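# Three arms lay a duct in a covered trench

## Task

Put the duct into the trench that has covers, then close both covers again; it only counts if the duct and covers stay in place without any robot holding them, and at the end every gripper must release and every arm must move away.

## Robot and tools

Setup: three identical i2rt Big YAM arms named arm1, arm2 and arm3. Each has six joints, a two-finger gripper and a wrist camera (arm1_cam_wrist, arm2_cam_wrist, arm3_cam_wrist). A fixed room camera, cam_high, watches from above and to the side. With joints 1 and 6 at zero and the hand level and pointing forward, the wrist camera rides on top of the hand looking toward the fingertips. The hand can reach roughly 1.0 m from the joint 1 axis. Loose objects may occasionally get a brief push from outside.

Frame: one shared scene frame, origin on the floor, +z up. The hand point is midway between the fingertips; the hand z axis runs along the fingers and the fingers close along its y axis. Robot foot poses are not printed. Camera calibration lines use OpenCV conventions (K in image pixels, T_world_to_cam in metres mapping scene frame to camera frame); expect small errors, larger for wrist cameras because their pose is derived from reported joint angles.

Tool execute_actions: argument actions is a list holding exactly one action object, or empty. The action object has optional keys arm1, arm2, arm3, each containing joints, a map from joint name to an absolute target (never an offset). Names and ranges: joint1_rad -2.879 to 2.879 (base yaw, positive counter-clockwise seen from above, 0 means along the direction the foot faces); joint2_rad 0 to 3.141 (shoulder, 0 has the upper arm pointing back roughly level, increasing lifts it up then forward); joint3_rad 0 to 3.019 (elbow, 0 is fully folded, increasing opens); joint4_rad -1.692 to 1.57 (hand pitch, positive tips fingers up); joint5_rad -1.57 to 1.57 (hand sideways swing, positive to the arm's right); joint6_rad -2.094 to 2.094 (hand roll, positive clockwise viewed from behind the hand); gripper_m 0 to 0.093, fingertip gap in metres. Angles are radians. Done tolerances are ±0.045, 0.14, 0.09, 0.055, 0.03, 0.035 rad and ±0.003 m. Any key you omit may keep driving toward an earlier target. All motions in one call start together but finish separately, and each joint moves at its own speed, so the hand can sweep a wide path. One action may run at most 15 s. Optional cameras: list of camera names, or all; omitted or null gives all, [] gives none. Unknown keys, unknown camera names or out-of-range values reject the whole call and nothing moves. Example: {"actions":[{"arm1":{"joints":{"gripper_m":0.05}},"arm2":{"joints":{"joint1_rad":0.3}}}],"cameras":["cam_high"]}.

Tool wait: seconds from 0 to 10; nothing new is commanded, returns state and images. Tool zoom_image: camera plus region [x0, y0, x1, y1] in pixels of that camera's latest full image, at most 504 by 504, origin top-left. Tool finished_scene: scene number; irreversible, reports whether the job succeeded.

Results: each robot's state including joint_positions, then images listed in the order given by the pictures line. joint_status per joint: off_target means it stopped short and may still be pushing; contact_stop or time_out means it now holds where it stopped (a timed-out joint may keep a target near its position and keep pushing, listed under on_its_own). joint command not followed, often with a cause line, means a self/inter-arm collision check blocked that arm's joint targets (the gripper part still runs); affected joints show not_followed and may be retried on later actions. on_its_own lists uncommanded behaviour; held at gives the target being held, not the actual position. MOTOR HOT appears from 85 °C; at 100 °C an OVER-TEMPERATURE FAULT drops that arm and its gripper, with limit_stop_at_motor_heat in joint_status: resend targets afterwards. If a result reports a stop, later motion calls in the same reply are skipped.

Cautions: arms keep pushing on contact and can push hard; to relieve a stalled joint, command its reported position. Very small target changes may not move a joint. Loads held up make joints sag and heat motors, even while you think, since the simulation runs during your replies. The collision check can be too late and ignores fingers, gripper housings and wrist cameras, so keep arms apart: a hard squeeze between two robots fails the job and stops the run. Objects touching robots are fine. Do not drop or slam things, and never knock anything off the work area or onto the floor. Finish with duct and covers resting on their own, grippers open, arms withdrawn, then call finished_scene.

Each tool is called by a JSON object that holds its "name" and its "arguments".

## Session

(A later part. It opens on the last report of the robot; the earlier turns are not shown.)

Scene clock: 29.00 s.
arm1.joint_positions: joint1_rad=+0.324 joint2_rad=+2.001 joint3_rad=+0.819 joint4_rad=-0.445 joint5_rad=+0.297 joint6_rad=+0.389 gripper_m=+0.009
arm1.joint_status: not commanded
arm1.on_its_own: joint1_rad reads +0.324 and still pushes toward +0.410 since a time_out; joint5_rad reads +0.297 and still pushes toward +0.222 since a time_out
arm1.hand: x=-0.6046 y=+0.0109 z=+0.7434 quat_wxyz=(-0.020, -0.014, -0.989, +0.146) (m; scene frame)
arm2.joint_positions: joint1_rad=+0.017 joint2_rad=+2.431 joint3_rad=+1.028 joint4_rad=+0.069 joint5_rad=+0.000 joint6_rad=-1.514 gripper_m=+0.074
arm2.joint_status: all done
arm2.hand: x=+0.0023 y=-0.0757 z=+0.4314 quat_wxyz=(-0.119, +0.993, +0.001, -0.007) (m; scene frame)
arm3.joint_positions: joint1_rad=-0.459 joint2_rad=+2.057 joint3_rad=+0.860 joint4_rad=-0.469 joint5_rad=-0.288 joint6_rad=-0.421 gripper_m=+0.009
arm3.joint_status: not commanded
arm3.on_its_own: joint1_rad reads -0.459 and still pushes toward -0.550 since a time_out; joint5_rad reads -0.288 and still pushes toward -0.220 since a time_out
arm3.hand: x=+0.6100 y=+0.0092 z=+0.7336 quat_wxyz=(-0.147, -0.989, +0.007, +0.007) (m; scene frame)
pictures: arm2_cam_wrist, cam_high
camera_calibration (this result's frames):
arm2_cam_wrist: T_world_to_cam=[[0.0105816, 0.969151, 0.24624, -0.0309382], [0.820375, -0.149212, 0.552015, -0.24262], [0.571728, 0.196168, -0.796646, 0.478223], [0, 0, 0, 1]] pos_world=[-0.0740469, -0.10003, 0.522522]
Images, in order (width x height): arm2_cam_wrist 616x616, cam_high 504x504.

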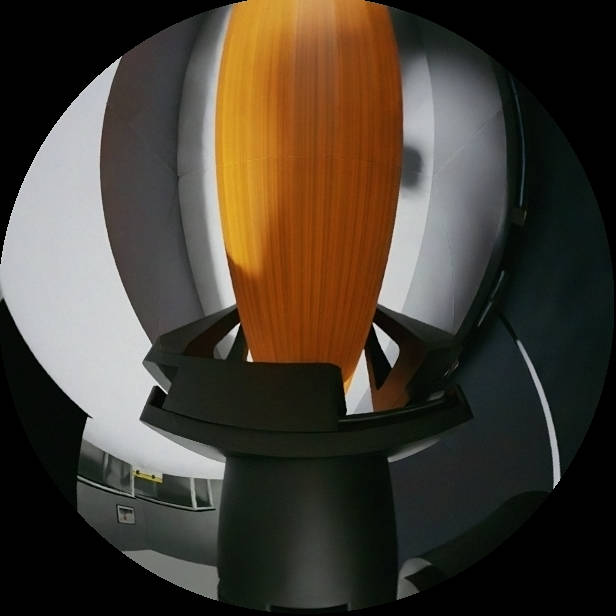

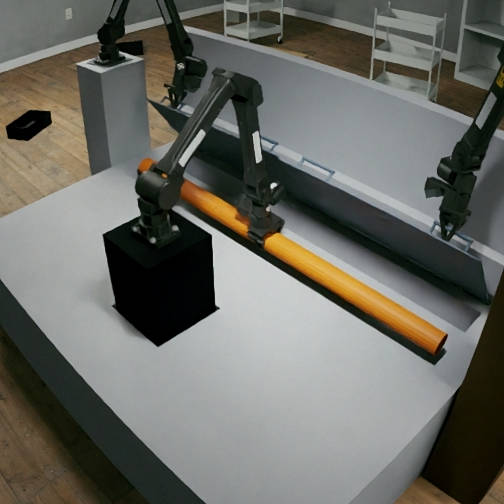

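{"name": "execute_actions", "arguments": {"actions": [{"arm2":{"joints":{"joint2_rad":2.46,"joint3_rad":1.2,"joint4_rad":0.12}}}], "cameras": ["cam_high"]}}

{"name": "execute_actions", "arguments": {"actions": [{"arm2":{"joints":{"joint2_rad":2.52}}}], "cameras": ["cam_high"]}}

Scene clock: 35.97 s.
arm1.joint_positions: joint1_rad=+0.324 joint2_rad=+2.001 joint3_rad=+0.819 joint4_rad=-0.445 joint5_rad=+0.297 joint6_rad=+0.389 gripper_m=+0.009
arm1.joint_status: not commanded
arm1.on_its_own: joint1_rad reads +0.324 and still pushes toward +0.410 since a time_out; joint5_rad reads +0.297 and still pushes toward +0.222 since a time_out
arm1.hand: x=-0.6046 y=+0.0109 z=+0.7434 quat_wxyz=(-0.020, -0.014, -0.989, +0.146) (m; scene frame)
arm2.joint_positions: joint1_rad=+0.017 joint2_rad=+2.551 joint3_rad=+1.169 joint4_rad=+0.091 joint5_rad=+0.000 joint6_rad=-1.514 gripper_m=+0.074
arm2.joint_status: all done
arm2.hand: x=+0.0000 y=-0.0371 z=+0.3941 quat_wxyz=(-0.139, +0.990, +0.001, -0.008) (m; scene frame)
arm3.joint_positions: joint1_rad=-0.459 joint2_rad=+2.057 joint3_rad=+0.860 joint4_rad=-0.469 joint5_rad=-0.288 joint6_rad=-0.421 gripper_m=+0.009
arm3.joint_status: not commanded
arm3.on_its_own: joint1_rad reads -0.459 and still pushes toward -0.550 since a time_out; joint5_rad reads -0.288 and still pushes toward -0.220 since a time_out
arm3.hand: x=+0.6100 y=+0.0092 z=+0.7336 quat_wxyz=(-0.147, -0.989, +0.007, +0.007) (m; scene frame)
pictures: cam_high
Images, in order (width x height): cam_high 504x504.

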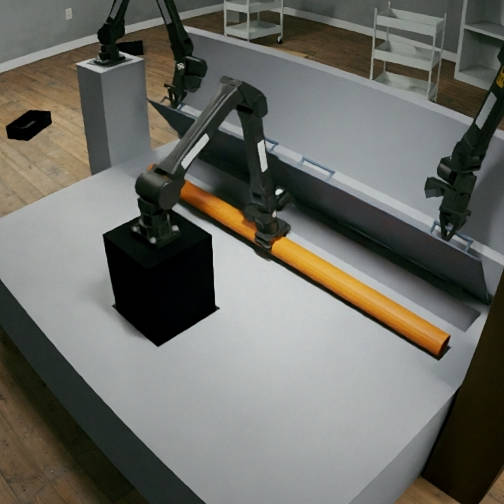

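Scene clock: 36.80 s.
arm1.joint_positions: joint1_rad=+0.324 joint2_rad=+2.001 joint3_rad=+0.819 joint4_rad=-0.445 joint5_rad=+0.297 joint6_rad=+0.389 gripper_m=+0.009
arm1.joint_status: not commanded
arm1.on_its_own: joint1_rad reads +0.324 and still pushes toward +0.410 since a time_out; joint5_rad reads +0.297 and still pushes toward +0.222 since a time_out
arm1.hand: x=-0.6046 y=+0.0109 z=+0.7434 quat_wxyz=(-0.020, -0.014, -0.989, +0.146) (m; scene frame)
arm2.joint_positions: joint1_rad=+0.017 joint2_rad=+2.606 joint3_rad=+1.169 joint4_rad=+0.092 joint5_rad=+0.002 joint6_rad=-1.527 gripper_m=+0.074
arm2.joint_status: all done
arm2.hand: x=+0.0019 y=-0.0628 z=+0.3677 quat_wxyz=(-0.113, +0.994, +0.008, -0.005) (m; scene frame)
arm3.joint_positions: joint1_rad=-0.459 joint2_rad=+2.057 joint3_rad=+0.860 joint4_rad=-0.469 joint5_rad=-0.288 joint6_rad=-0.421 gripper_m=+0.009
arm3.joint_status: not commanded
arm3.on_its_own: joint1_rad reads -0.459 and still pushes toward -0.550 since a time_out; joint5_rad reads -0.288 and still pushes toward -0.220 since a time_out
arm3.hand: x=+0.6100 y=+0.0092 z=+0.7336 quat_wxyz=(-0.147, -0.989, +0.007, +0.007) (m; scene frame)
pictures: cam_high
Images, in order (width x height): cam_high 504x504.

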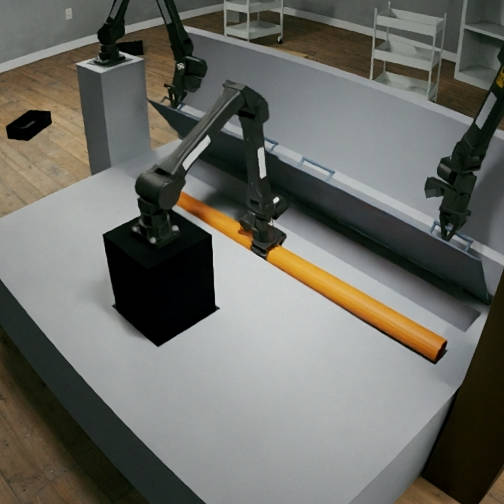

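{"name": "zoom_image", "arguments": {"camera": "cam_high", "region": [350,250,504,400]}}

{"name": "execute_actions", "arguments": {"actions": [{"arm2":{"joints":{"joint2_rad":2.57,"joint3_rad":1.24}}}]}}

Region (350, 250, 504, 400) of cam_high's 504x504 image, scaled by 3.273, with more detail than that image has; it fills the top 491 rows of this view, and the rest is white.

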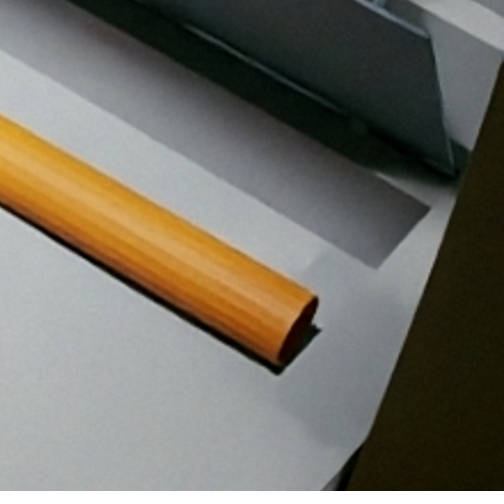

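Scene clock: 37.53 s.
arm1.joint_positions: joint1_rad=+0.324 joint2_rad=+2.001 joint3_rad=+0.819 joint4_rad=-0.445 joint5_rad=+0.297 joint6_rad=+0.389 gripper_m=+0.009
arm1.joint_status: not commanded
arm1.on_its_own: joint1_rad reads +0.324 and still pushes toward +0.410 since a time_out; joint5_rad reads +0.297 and still pushes toward +0.222 since a time_out
arm1.hand: x=-0.6046 y=+0.0109 z=+0.7434 quat_wxyz=(-0.020, -0.014, -0.989, +0.146) (m; scene frame)
arm2.joint_positions: joint1_rad=+0.017 joint2_rad=+2.608 joint3_rad=+1.171 joint4_rad=+0.092 joint5_rad=+0.002 joint6_rad=-1.527 gripper_m=+0.074
arm2.joint_status: all done
arm2.hand: x=+0.0019 y=-0.0628 z=+0.3670 quat_wxyz=(-0.112, +0.994, +0.008, -0.005) (m; scene frame)
arm3.joint_positions: joint1_rad=-0.459 joint2_rad=+2.057 joint3_rad=+0.860 joint4_rad=-0.469 joint5_rad=-0.288 joint6_rad=-0.421 gripper_m=+0.009
arm3.joint_status: not commanded
arm3.on_its_own: joint1_rad reads -0.459 and still pushes toward -0.550 since a time_out; joint5_rad reads -0.288 and still pushes toward -0.220 since a time_out
arm3.hand: x=+0.6100 y=+0.0092 z=+0.7336 quat_wxyz=(-0.147, -0.989, +0.007, +0.007) (m; scene frame)
pictures: arm1_cam_wrist, arm2_cam_wrist, arm3_cam_wrist, cam_high
camera_calibration (this result's frames):
arm1_cam_wrist: T_world_to_cam=[[-0.0292512, -0.956547, 0.290108, -0.222115], [-0.836761, 0.182196, 0.516368, -0.884259], [-0.546786, -0.227647, -0.805731, 0.394271], [0, 0, 0, 1]] pos_world=[-0.530829, 0.0383993, 0.838716]
arm2_cam_wrist: T_world_to_cam=[[-0.00258637, 0.972155, 0.234326, -0.0230411], [0.818996, -0.132396, 0.558317, -0.20602], [0.573794, 0.193356, -0.795848, 0.424145], [0, 0, 0, 1]] pos_world=[-0.0747016, -0.0868876, 0.457978]
arm3_cam_wrist: T_world_to_cam=[[0.0121707, 0.957323, -0.288763, 0.193804], [0.83087, 0.15099, 0.53559, -0.888338], [0.556334, -0.246443, -0.793573, 0.369695], [0, 0, 0, 1]] pos_world=[0.530061, 0.0397064, 0.825129]
Images, in order (width x height): arm1_cam_wrist 616x616, arm2_cam_wrist 616x616, arm3_cam_wrist 616x616, cam_high 504x504.

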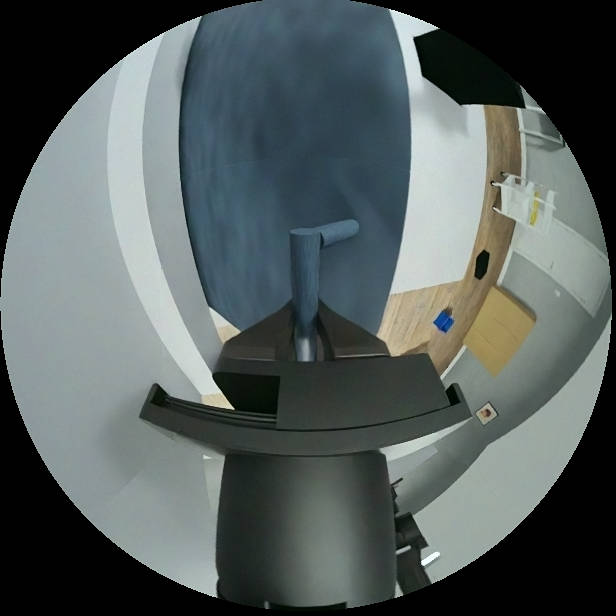

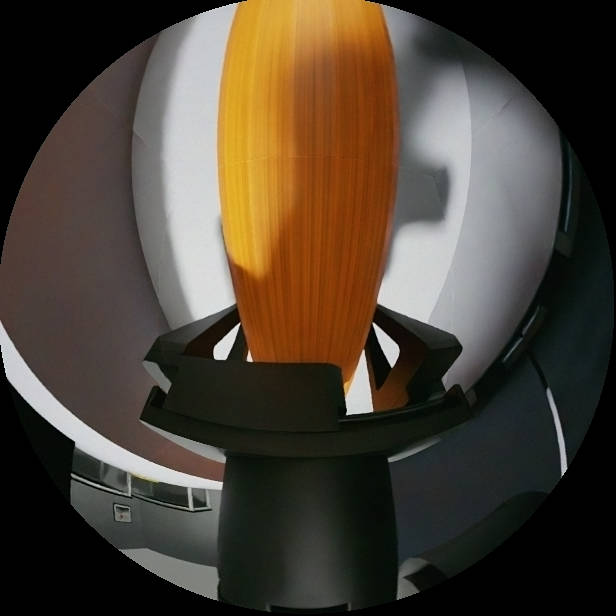

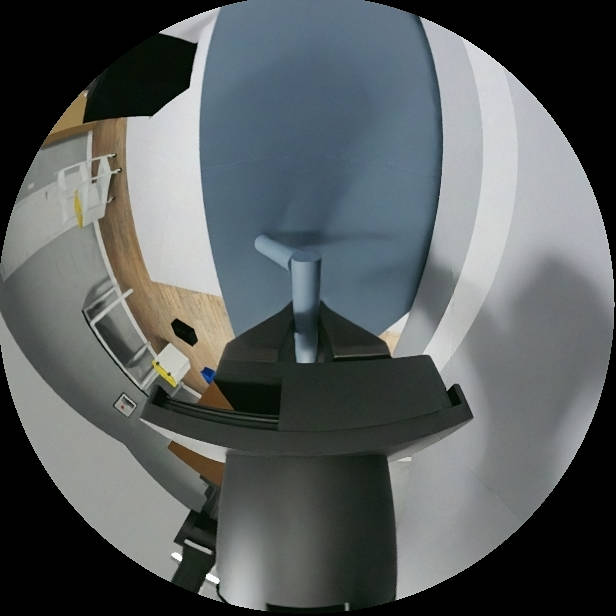

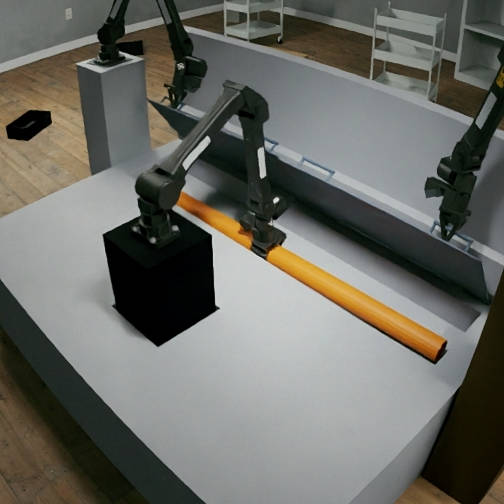

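{"name": "execute_actions", "arguments": {"actions": [{"arm2":{"joints":{"joint2_rad":2.6,"joint3_rad":1.18,"joint4_rad":0.1,"gripper_m":0.093}}}], "cameras": []}}

{"name": "execute_actions", "arguments": {"actions": [{"arm2":{"joints":{"joint2_rad":2.42,"joint3_rad":1.04,"joint4_rad":0.07}}}], "cameras": []}}

{"name": "execute_actions", "arguments": {"actions": [{"arm2":{"joints":{"joint2_rad":2.22,"joint3_rad":0.84,"joint4_rad":0.12}}}], "cameras": []}}

{"name": "execute_actions", "arguments": {"actions": [{"arm2":{"joints":{"joint2_rad":1.78,"joint3_rad":0.5,"joint4_rad":-0.3}}}], "cameras": ["cam_high"]}}

{"name": "execute_actions", "arguments": {"actions": [{"arm2":{"joints":{"joint2_rad":1.1,"joint4_rad":-0.9}},"arm1":{"joints":{"joint1_rad":0.2,"joint2_rad":2.01,"joint3_rad":0.81,"joint4_rad":-0.32,"joint5_rad":0.1,"joint6_rad":0.2}},"arm3":{"joints":{"joint1_rad":-0.35,"joint2_rad":2.03,"joint3_rad":0.84,"joint4_rad":-0.33,"joint5_rad":-0.1,"joint6_rad":-0.27}}}], "cameras": ["cam_high","arm2_cam_wrist"]}}

Scene clock: 39.10 s.
arm1.joint_positions: joint1_rad=+0.324 joint2_rad=+2.001 joint3_rad=+0.819 joint4_rad=-0.445 joint5_rad=+0.297 joint6_rad=+0.389 gripper_m=+0.009
arm1.joint_status: not commanded
arm1.on_its_own: joint1_rad reads +0.324 and still pushes toward +0.410 since a time_out; joint5_rad reads +0.297 and still pushes toward +0.222 since a time_out
arm1.hand: x=-0.6046 y=+0.0109 z=+0.7434 quat_wxyz=(-0.020, -0.014, -0.989, +0.146) (m; scene frame)
arm2.joint_positions: joint1_rad=+0.017 joint2_rad=+2.609 joint3_rad=+1.171 joint4_rad=+0.091 joint5_rad=+0.002 joint6_rad=-1.527 gripper_m=+0.093
arm2.joint_status: all done
arm2.hand: x=+0.0019 y=-0.0631 z=+0.3668 quat_wxyz=(-0.112, +0.994, +0.008, -0.005) (m; scene frame)
arm3.joint_positions: joint1_rad=-0.459 joint2_rad=+2.057 joint3_rad=+0.860 joint4_rad=-0.469 joint5_rad=-0.288 joint6_rad=-0.421 gripper_m=+0.009
arm3.joint_status: not commanded
arm3.on_its_own: joint1_rad reads -0.459 and still pushes toward -0.550 since a time_out; joint5_rad reads -0.288 and still pushes toward -0.220 since a time_out
arm3.hand: x=+0.6100 y=+0.0092 z=+0.7336 quat_wxyz=(-0.147, -0.989, +0.007, +0.007) (m; scene frame)
pictures: none
No camera images: the call's "cameras" was empty. Leave "cameras" out to get every camera's image.

Scene clock: 40.07 s.
arm1.joint_positions: joint1_rad=+0.324 joint2_rad=+2.001 joint3_rad=+0.819 joint4_rad=-0.445 joint5_rad=+0.297 joint6_rad=+0.389 gripper_m=+0.009
arm1.joint_status: not commanded
arm1.on_its_own: joint1_rad reads +0.324 and still pushes toward +0.410 since a time_out; joint5_rad reads +0.297 and still pushes toward +0.222 since a time_out
arm1.hand: x=-0.6046 y=+0.0109 z=+0.7434 quat_wxyz=(-0.020, -0.014, -0.989, +0.146) (m; scene frame)
arm2.joint_positions: joint1_rad=+0.017 joint2_rad=+2.415 joint3_rad=+1.041 joint4_rad=+0.074 joint5_rad=+0.002 joint6_rad=-1.526 gripper_m=+0.093
arm2.joint_status: all done
arm2.hand: x=+0.0017 y=-0.0604 z=+0.4405 quat_wxyz=(-0.135, +0.991, +0.007, -0.006) (m; scene frame)
arm3.joint_positions: joint1_rad=-0.459 joint2_rad=+2.057 joint3_rad=+0.860 joint4_rad=-0.469 joint5_rad=-0.288 joint6_rad=-0.421 gripper_m=+0.009
arm3.joint_status: not commanded
arm3.on_its_own: joint1_rad reads -0.459 and still pushes toward -0.550 since a time_out; joint5_rad reads -0.288 and still pushes toward -0.220 since a time_out
arm3.hand: x=+0.6100 y=+0.0092 z=+0.7336 quat_wxyz=(-0.147, -0.989, +0.007, +0.007) (m; scene frame)
pictures: none
No camera images: the call's "cameras" was empty. Leave "cameras" out to get every camera's image.

Scene clock: 41.03 s.
arm1.joint_positions: joint1_rad=+0.324 joint2_rad=+2.001 joint3_rad=+0.819 joint4_rad=-0.445 joint5_rad=+0.297 joint6_rad=+0.389 gripper_m=+0.009
arm1.joint_status: not commanded
arm1.on_its_own: joint1_rad reads +0.324 and still pushes toward +0.410 since a time_out; joint5_rad reads +0.297 and still pushes toward +0.222 since a time_out
arm1.hand: x=-0.6046 y=+0.0109 z=+0.7434 quat_wxyz=(-0.020, -0.014, -0.989, +0.146) (m; scene frame)
arm2.joint_positions: joint1_rad=+0.017 joint2_rad=+2.218 joint3_rad=+0.846 joint4_rad=+0.109 joint5_rad=+0.002 joint6_rad=-1.526 gripper_m=+0.093
arm2.joint_status: all done
arm2.hand: x=+0.0039 y=-0.0965 z=+0.5036 quat_wxyz=(-0.153, +0.988, +0.007, -0.007) (m; scene frame)
arm3.joint_positions: joint1_rad=-0.459 joint2_rad=+2.057 joint3_rad=+0.860 joint4_rad=-0.469 joint5_rad=-0.288 joint6_rad=-0.421 gripper_m=+0.009
arm3.joint_status: not commanded
arm3.on_its_own: joint1_rad reads -0.459 and still pushes toward -0.550 since a time_out; joint5_rad reads -0.288 and still pushes toward -0.220 since a time_out
arm3.hand: x=+0.6100 y=+0.0092 z=+0.7336 quat_wxyz=(-0.147, -0.989, +0.007, +0.007) (m; scene frame)
pictures: none
No camera images: the call's "cameras" was empty. Leave "cameras" out to get every camera's image.

Scene clock: 42.20 s.
arm1.joint_positions: joint1_rad=+0.324 joint2_rad=+2.001 joint3_rad=+0.819 joint4_rad=-0.445 joint5_rad=+0.297 joint6_rad=+0.389 gripper_m=+0.009
arm1.joint_status: not commanded
arm1.on_its_own: joint1_rad reads +0.324 and still pushes toward +0.410 since a time_out; joint5_rad reads +0.297 and still pushes toward +0.222 since a time_out
arm1.hand: x=-0.6046 y=+0.0109 z=+0.7434 quat_wxyz=(-0.020, -0.014, -0.989, +0.146) (m; scene frame)
arm2.joint_positions: joint1_rad=+0.017 joint2_rad=+1.782 joint3_rad=+0.503 joint4_rad=-0.290 joint5_rad=+0.002 joint6_rad=-1.526 gripper_m=+0.093
arm2.joint_status: all done
arm2.hand: x=+0.0143 y=-0.2723 z=+0.5956 quat_wxyz=(-0.001, +1.000, +0.007, +0.001) (m; scene frame)
arm3.joint_positions: joint1_rad=-0.459 joint2_rad=+2.057 joint3_rad=+0.860 joint4_rad=-0.469 joint5_rad=-0.288 joint6_rad=-0.421 gripper_m=+0.009
arm3.joint_status: not commanded
arm3.on_its_own: joint1_rad reads -0.459 and still pushes toward -0.550 since a time_out; joint5_rad reads -0.288 and still pushes toward -0.220 since a time_out
arm3.hand: x=+0.6100 y=+0.0092 z=+0.7336 quat_wxyz=(-0.147, -0.989, +0.007, +0.007) (m; scene frame)
pictures: cam_high
Images, in order (width x height): cam_high 504x504.

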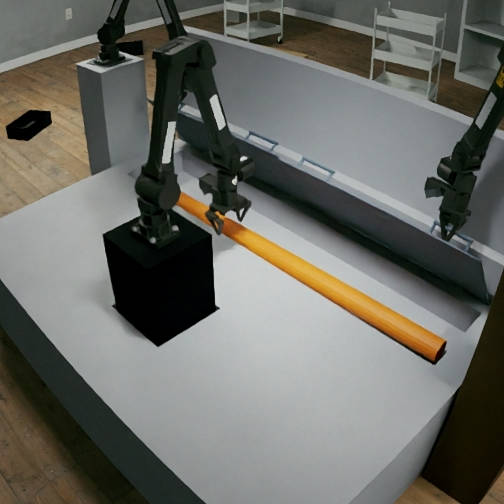

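Scene clock: 44.27 s.
arm1.joint_positions: joint1_rad=+0.154 joint2_rad=+2.048 joint3_rad=+0.790 joint4_rad=-0.332 joint5_rad=+0.155 joint6_rad=+0.213 gripper_m=+0.009
arm1.joint_status: joint1_rad time_out (moved -0.170 of -0.124); joint5_rad time_out (moved -0.142 of -0.197); the others done
arm1.on_its_own: joint1_rad reads +0.154 and still pushes toward +0.200 since a time_out; joint5_rad reads +0.155 and still pushes toward +0.100 since a time_out
arm1.hand: x=-0.6049 y=-0.0296 z=+0.7166 quat_wxyz=(+0.002, -0.015, -0.997, +0.076) (m; scene frame)
arm2.joint_positions: joint1_rad=+0.017 joint2_rad=+1.100 joint3_rad=+0.503 joint4_rad=-0.891 joint5_rad=+0.002 joint6_rad=-1.526 gripper_m=+0.093
arm2.joint_status: all done
arm2.hand: x=+0.0162 y=-0.3034 z=+0.7600 quat_wxyz=(-0.042, +0.999, +0.007, -0.001) (m; scene frame)
arm3.joint_positions: joint1_rad=-0.307 joint2_rad=+2.092 joint3_rad=+0.817 joint4_rad=-0.343 joint5_rad=-0.146 joint6_rad=-0.263 gripper_m=+0.009
arm3.joint_status: joint5_rad time_out (moved +0.142 of +0.188); the others done
arm3.on_its_own: joint5_rad reads -0.146 and still pushes toward -0.100 since a time_out
arm3.hand: x=+0.6104 y=-0.0253 z=+0.7089 quat_wxyz=(-0.074, -0.997, +0.004, -0.012) (m; scene frame)
pictures: arm2_cam_wrist, cam_high
camera_calibration (this result's frames):
arm2_cam_wrist: T_world_to_cam=[[-0.00283308, 0.995538, 0.0943144, 0.232314], [0.814182, -0.0524633, 0.578235, -0.459826], [0.580603, 0.0784273, -0.810401, 0.751307], [0, 0, 0, 1]] pos_world=[-0.0611707, -0.314325, 0.852836]
Images, in order (width x height): arm2_cam_wrist 616x616, cam_high 504x504.

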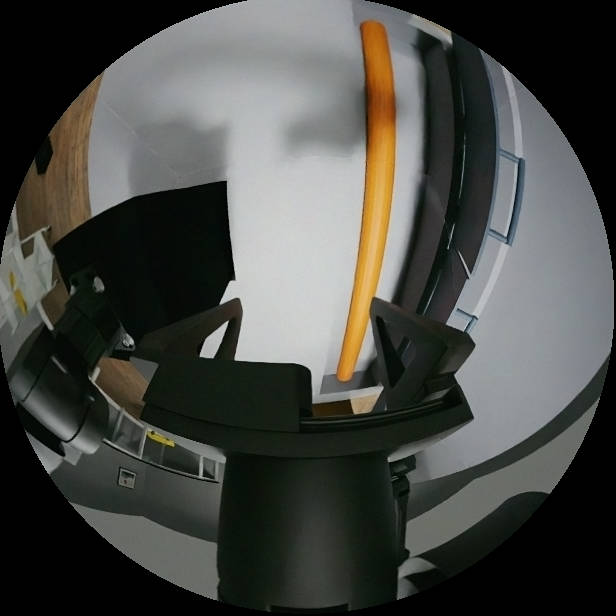

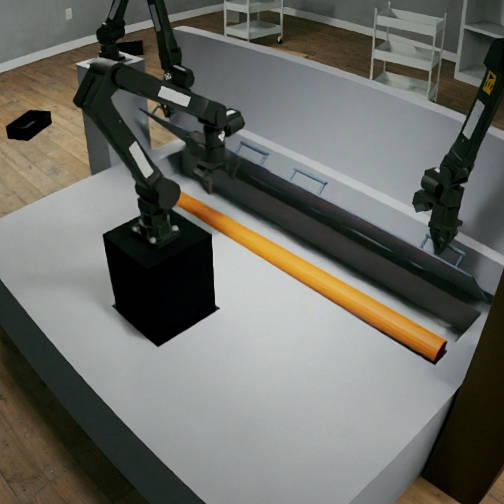

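{"name": "zoom_image", "arguments": {"camera": "cam_high", "region": [390,280,504,394]}}

{"name": "zoom_image", "arguments": {"camera": "arm2_cam_wrist", "region": [290,310,410,430]}}

{"name": "zoom_image", "arguments": {"camera": "arm2_cam_wrist", "region": [320,0,460,140]}}

Region (390, 280, 504, 394) of cam_high's 504x504 image, scaled by 4.421, with more detail than that image has.

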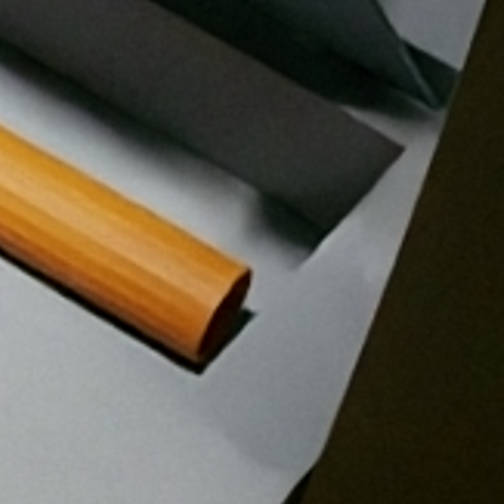

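Region (290, 310, 410, 430) of arm2_cam_wrist's 616x616 image, scaled by 4.200, with more detail than that image has.

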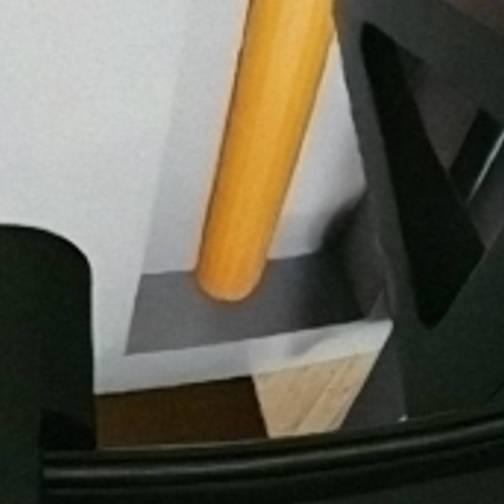

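Region (320, 0, 460, 140) of arm2_cam_wrist's 616x616 image, scaled by 3.600, with more detail than that image has.

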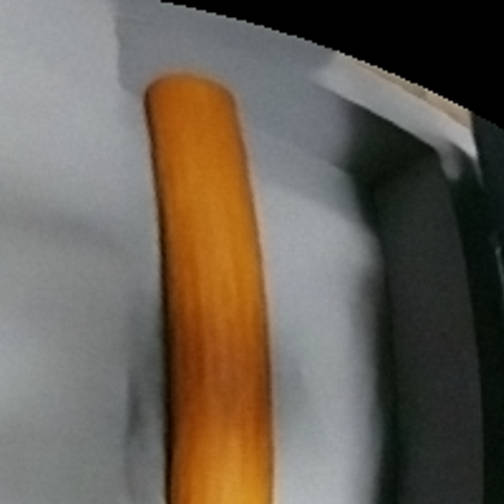

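Inside the trench. Closing.

{"name": "execute_actions", "arguments": {"actions": [{"arm1":{"joints":{"joint1_rad":0.0,"joint2_rad":2.10,"joint3_rad":0.784,"joint4_rad":-0.215,"joint5_rad":0.02,"joint6_rad":0.03}},"arm3":{"joints":{"joint1_rad":-0.18,"joint2_rad":2.115,"joint3_rad":0.799,"joint4_rad":-0.215,"joint5_rad":-0.02,"joint6_rad":-0.11}}}], "cameras": []}}

{"name": "execute_actions", "arguments": {"actions": [{"arm1":{"joints":{"joint1_rad":-0.15,"joint2_rad":2.30,"joint3_rad":0.86,"joint4_rad":-0.082,"joint6_rad":-0.13}},"arm3":{"joints":{"joint1_rad":-0.03,"joint2_rad":2.315,"joint3_rad":0.86,"joint4_rad":-0.071,"joint6_rad":0.055}}}], "cameras": []}}

{"name": "execute_actions", "arguments": {"actions": [{"arm1":{"joints":{"joint1_rad":-0.25,"joint2_rad":2.522,"joint3_rad":0.985,"joint4_rad":0.011,"joint6_rad":-0.22}},"arm3":{"joints":{"joint1_rad":0.075,"joint2_rad":2.537,"joint3_rad":0.98,"joint4_rad":0.028,"joint6_rad":0.145}}}], "cameras": []}}

{"name": "execute_actions", "arguments": {"actions": [{"arm1":{"joints":{"joint1_rad":-0.285,"joint2_rad":2.665,"joint3_rad":1.09,"joint4_rad":0.06,"joint6_rad":-0.245}},"arm3":{"joints":{"joint1_rad":0.115,"joint2_rad":2.68,"joint3_rad":1.085,"joint4_rad":0.08,"joint6_rad":0.175}}}], "cameras": []}}

{"name": "execute_actions", "arguments": {"actions": [{"arm1":{"joints":{"joint1_rad":-0.293,"joint2_rad":2.74,"joint3_rad":1.125,"joint4_rad":0.075}},"arm3":{"joints":{"joint1_rad":0.124,"joint2_rad":2.757,"joint3_rad":1.118,"joint4_rad":0.097}}}], "cameras": ["cam_high"]}}

Scene clock: 46.27 s.
arm1.joint_positions: joint1_rad=-0.021 joint2_rad=+2.157 joint3_rad=+0.790 joint4_rad=-0.196 joint5_rad=+0.043 joint6_rad=+0.034 gripper_m=+0.009
arm1.joint_status: all done
arm1.hand: x=-0.6064 y=-0.0749 z=+0.6764 quat_wxyz=(+0.004, -0.014, -1.000, +0.020) (m; scene frame)
arm2.joint_positions: joint1_rad=+0.017 joint2_rad=+1.100 joint3_rad=+0.503 joint4_rad=-0.891 joint5_rad=+0.002 joint6_rad=-1.526 gripper_m=+0.093
arm2.joint_status: not commanded
arm2.hand: x=+0.0162 y=-0.3034 z=+0.7600 quat_wxyz=(-0.042, +0.999, +0.007, -0.001) (m; scene frame)
arm3.joint_positions: joint1_rad=-0.155 joint2_rad=+2.187 joint3_rad=+0.803 joint4_rad=-0.200 joint5_rad=-0.045 joint6_rad=-0.104 gripper_m=+0.009
arm3.joint_status: all done
arm3.hand: x=+0.6111 y=-0.0645 z=+0.6723 quat_wxyz=(-0.020, -1.000, +0.006, -0.012) (m; scene frame)
pictures: none
No camera images: the call's "cameras" was empty. Leave "cameras" out to get every camera's image.

Scene clock: 47.23 s.
arm1.joint_positions: joint1_rad=-0.173 joint2_rad=+2.365 joint3_rad=+0.874 joint4_rad=-0.073 joint5_rad=+0.018 joint6_rad=-0.120 gripper_m=+0.009
arm1.joint_status: all done
arm1.hand: x=-0.6070 y=-0.1266 z=+0.6088 quat_wxyz=(+0.005, -0.013, -1.000, +0.008) (m; scene frame)
arm2.joint_positions: joint1_rad=+0.017 joint2_rad=+1.100 joint3_rad=+0.503 joint4_rad=-0.891 joint5_rad=+0.002 joint6_rad=-1.526 gripper_m=+0.093
arm2.joint_status: not commanded
arm2.hand: x=+0.0162 y=-0.3034 z=+0.7600 quat_wxyz=(-0.042, +0.999, +0.007, -0.001) (m; scene frame)
arm3.joint_positions: joint1_rad=-0.003 joint2_rad=+2.387 joint3_rad=+0.873 joint4_rad=-0.062 joint5_rad=-0.018 joint6_rad=+0.051 gripper_m=+0.009
arm3.joint_status: all done
arm3.hand: x=+0.6105 y=-0.1145 z=+0.6057 quat_wxyz=(-0.006, -1.000, +0.007, -0.011) (m; scene frame)
pictures: none
No camera images: the call's "cameras" was empty. Leave "cameras" out to get every camera's image.

Scene clock: 48.27 s.
arm1.joint_positions: joint1_rad=-0.264 joint2_rad=+2.587 joint3_rad=+1.009 joint4_rad=+0.019 joint5_rad=+0.015 joint6_rad=-0.211 gripper_m=+0.009
arm1.joint_status: all done
arm1.hand: x=-0.6073 y=-0.1609 z=+0.5320 quat_wxyz=(+0.004, -0.013, -1.000, +0.007) (m; scene frame)
arm2.joint_positions: joint1_rad=+0.017 joint2_rad=+1.100 joint3_rad=+0.503 joint4_rad=-0.891 joint5_rad=+0.002 joint6_rad=-1.526 gripper_m=+0.093
arm2.joint_status: not commanded
arm2.hand: x=+0.0162 y=-0.3034 z=+0.7600 quat_wxyz=(-0.042, +0.999, +0.007, -0.001) (m; scene frame)
arm3.joint_positions: joint1_rad=+0.092 joint2_rad=+2.608 joint3_rad=+1.003 joint4_rad=+0.037 joint5_rad=-0.006 joint6_rad=+0.146 gripper_m=+0.009
arm3.joint_status: all done
arm3.hand: x=+0.6092 y=-0.1476 z=+0.5292 quat_wxyz=(-0.001, -1.000, +0.006, -0.007) (m; scene frame)
pictures: none
No camera images: the call's "cameras" was empty. Leave "cameras" out to get every camera's image.

Scene clock: 49.23 s.
arm1.joint_positions: joint1_rad=-0.294 joint2_rad=+2.727 joint3_rad=+1.112 joint4_rad=+0.064 joint5_rad=+0.012 joint6_rad=-0.239 gripper_m=+0.009
arm1.joint_status: all done
arm1.hand: x=-0.6067 y=-0.1721 z=+0.4811 quat_wxyz=(+0.000, -0.014, -1.000, +0.006) (m; scene frame)
arm2.joint_positions: joint1_rad=+0.017 joint2_rad=+1.100 joint3_rad=+0.503 joint4_rad=-0.891 joint5_rad=+0.002 joint6_rad=-1.526 gripper_m=+0.093
arm2.joint_status: not commanded
arm2.hand: x=+0.0162 y=-0.3034 z=+0.7600 quat_wxyz=(-0.042, +0.999, +0.007, -0.001) (m; scene frame)
arm3.joint_positions: joint1_rad=+0.122 joint2_rad=+2.748 joint3_rad=+1.107 joint4_rad=+0.082 joint5_rad=-0.006 joint6_rad=+0.175 gripper_m=+0.009
arm3.joint_status: all done
arm3.hand: x=+0.6082 y=-0.1585 z=+0.4782 quat_wxyz=(-0.001, -1.000, +0.006, -0.003) (m; scene frame)
pictures: none
No camera images: the call's "cameras" was empty. Leave "cameras" out to get every camera's image.

Scene clock: 49.83 s.
arm1.joint_positions: joint1_rad=-0.294 joint2_rad=+2.733 joint3_rad=+1.118 joint4_rad=+0.065 joint5_rad=+0.012 joint6_rad=-0.240 gripper_m=+0.009
arm1.joint_status: all done
arm1.hand: x=-0.6066 y=-0.1724 z=+0.4786 quat_wxyz=(-0.001, -0.014, -1.000, +0.006) (m; scene frame)
arm2.joint_positions: joint1_rad=+0.017 joint2_rad=+1.100 joint3_rad=+0.503 joint4_rad=-0.891 joint5_rad=+0.002 joint6_rad=-1.526 gripper_m=+0.093
arm2.joint_status: not commanded
arm2.hand: x=+0.0162 y=-0.3034 z=+0.7600 quat_wxyz=(-0.042, +0.999, +0.007, -0.001) (m; scene frame)
arm3.joint_positions: joint1_rad=+0.122 joint2_rad=+2.753 joint3_rad=+1.111 joint4_rad=+0.083 joint5_rad=-0.006 joint6_rad=+0.175 gripper_m=+0.009
arm3.joint_status: all done
arm3.hand: x=+0.6081 y=-0.1588 z=+0.4764 quat_wxyz=(-0.001, -1.000, +0.006, -0.003) (m; scene frame)
pictures: cam_high
Images, in order (width x height): cam_high 504x504.

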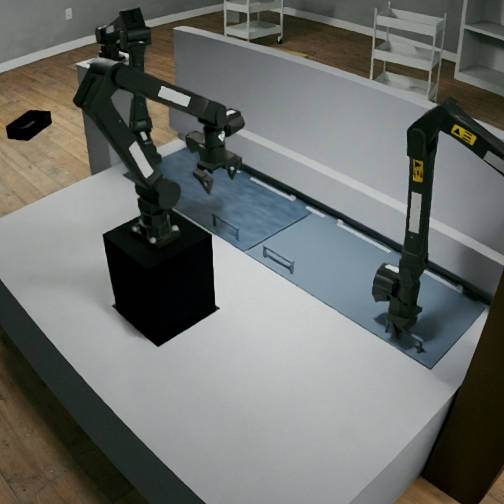

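{"name": "execute_actions", "arguments": {"actions": [{"arm1":{"joints":{"gripper_m":0.045}},"arm3":{"joints":{"gripper_m":0.045}}}], "cameras": []}}

{"name": "execute_actions", "arguments": {"actions": [{"arm1":{"joints":{"joint2_rad":2.57,"joint3_rad":1.015,"joint4_rad":0.005}},"arm3":{"joints":{"joint2_rad":2.585,"joint3_rad":1.01,"joint4_rad":0.03}}}], "cameras": []}}

{"name": "execute_actions", "arguments": {"actions": [{"arm1":{"joints":{"joint2_rad":1.8,"joint3_rad":0.8,"joint4_rad":-0.5}},"arm3":{"joints":{"joint2_rad":1.8,"joint3_rad":0.8,"joint4_rad":-0.5}}}], "cameras": ["cam_high"]}}

{"name": "finished_scene", "arguments": {"scene": 2}}

Scene clock: 50.83 s.
arm1.joint_positions: joint1_rad=-0.294 joint2_rad=+2.733 joint3_rad=+1.120 joint4_rad=+0.065 joint5_rad=+0.018 joint6_rad=-0.240 gripper_m=+0.045
arm1.joint_status: all done
arm1.hand: x=-0.6054 y=-0.1737 z=+0.4786 quat_wxyz=(-0.001, -0.014, -1.000, +0.009) (m; scene frame)
arm2.joint_positions: joint1_rad=+0.017 joint2_rad=+1.100 joint3_rad=+0.503 joint4_rad=-0.891 joint5_rad=+0.002 joint6_rad=-1.526 gripper_m=+0.093
arm2.joint_status: not commanded
arm2.hand: x=+0.0162 y=-0.3034 z=+0.7600 quat_wxyz=(-0.042, +0.999, +0.007, -0.001) (m; scene frame)
arm3.joint_positions: joint1_rad=+0.122 joint2_rad=+2.753 joint3_rad=+1.114 joint4_rad=+0.083 joint5_rad=-0.015 joint6_rad=+0.176 gripper_m=+0.045
arm3.joint_status: all done
arm3.hand: x=+0.6067 y=-0.1606 z=+0.4763 quat_wxyz=(-0.006, -1.000, +0.006, -0.002) (m; scene frame)
pictures: none
No camera images: the call's "cameras" was empty. Leave "cameras" out to get every camera's image.

Scene clock: 51.87 s.
arm1.joint_positions: joint1_rad=-0.294 joint2_rad=+2.590 joint3_rad=+1.016 joint4_rad=+0.009 joint5_rad=+0.018 joint6_rad=-0.240 gripper_m=+0.045
arm1.joint_status: all done
arm1.hand: x=-0.6097 y=-0.1726 z=+0.5309 quat_wxyz=(+0.007, -0.014, -1.000, +0.007) (m; scene frame)
arm2.joint_positions: joint1_rad=+0.017 joint2_rad=+1.100 joint3_rad=+0.503 joint4_rad=-0.891 joint5_rad=+0.002 joint6_rad=-1.526 gripper_m=+0.093
arm2.joint_status: not commanded
arm2.hand: x=+0.0162 y=-0.3034 z=+0.7600 quat_wxyz=(-0.042, +0.999, +0.007, -0.001) (m; scene frame)
arm3.joint_positions: joint1_rad=+0.122 joint2_rad=+2.602 joint3_rad=+1.013 joint4_rad=+0.037 joint5_rad=-0.015 joint6_rad=+0.176 gripper_m=+0.045
arm3.joint_status: all done
arm3.hand: x=+0.6023 y=-0.1615 z=+0.5312 quat_wxyz=(-0.006, -1.000, +0.006, +0.000) (m; scene frame)
pictures: none
No camera images: the call's "cameras" was empty. Leave "cameras" out to get every camera's image.

Scene clock: 53.27 s.
arm1.joint_positions: joint1_rad=-0.294 joint2_rad=+1.810 joint3_rad=+0.796 joint4_rad=-0.490 joint5_rad=+0.018 joint6_rad=-0.240 gripper_m=+0.045
arm1.joint_status: all done
arm1.hand: x=-0.5905 y=-0.1778 z=+0.8002 quat_wxyz=(-0.023, -0.014, -1.000, +0.015) (m; scene frame)
arm2.joint_positions: joint1_rad=+0.017 joint2_rad=+1.100 joint3_rad=+0.503 joint4_rad=-0.891 joint5_rad=+0.002 joint6_rad=-1.526 gripper_m=+0.093
arm2.joint_status: not commanded
arm2.hand: x=+0.0162 y=-0.3034 z=+0.7600 quat_wxyz=(-0.042, +0.999, +0.007, -0.001) (m; scene frame)
arm3.joint_positions: joint1_rad=+0.122 joint2_rad=+1.809 joint3_rad=+0.797 joint4_rad=-0.487 joint5_rad=-0.015 joint6_rad=+0.176 gripper_m=+0.045
arm3.joint_status: all done
arm3.hand: x=+0.5798 y=-0.1660 z=+0.8053 quat_wxyz=(-0.011, -1.000, +0.006, +0.026) (m; scene frame)
pictures: cam_high
Images, in order (width x height): cam_high 504x504.

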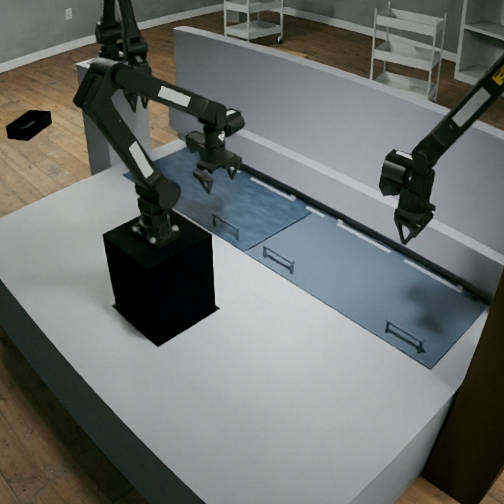

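The scene is finished: the task was done.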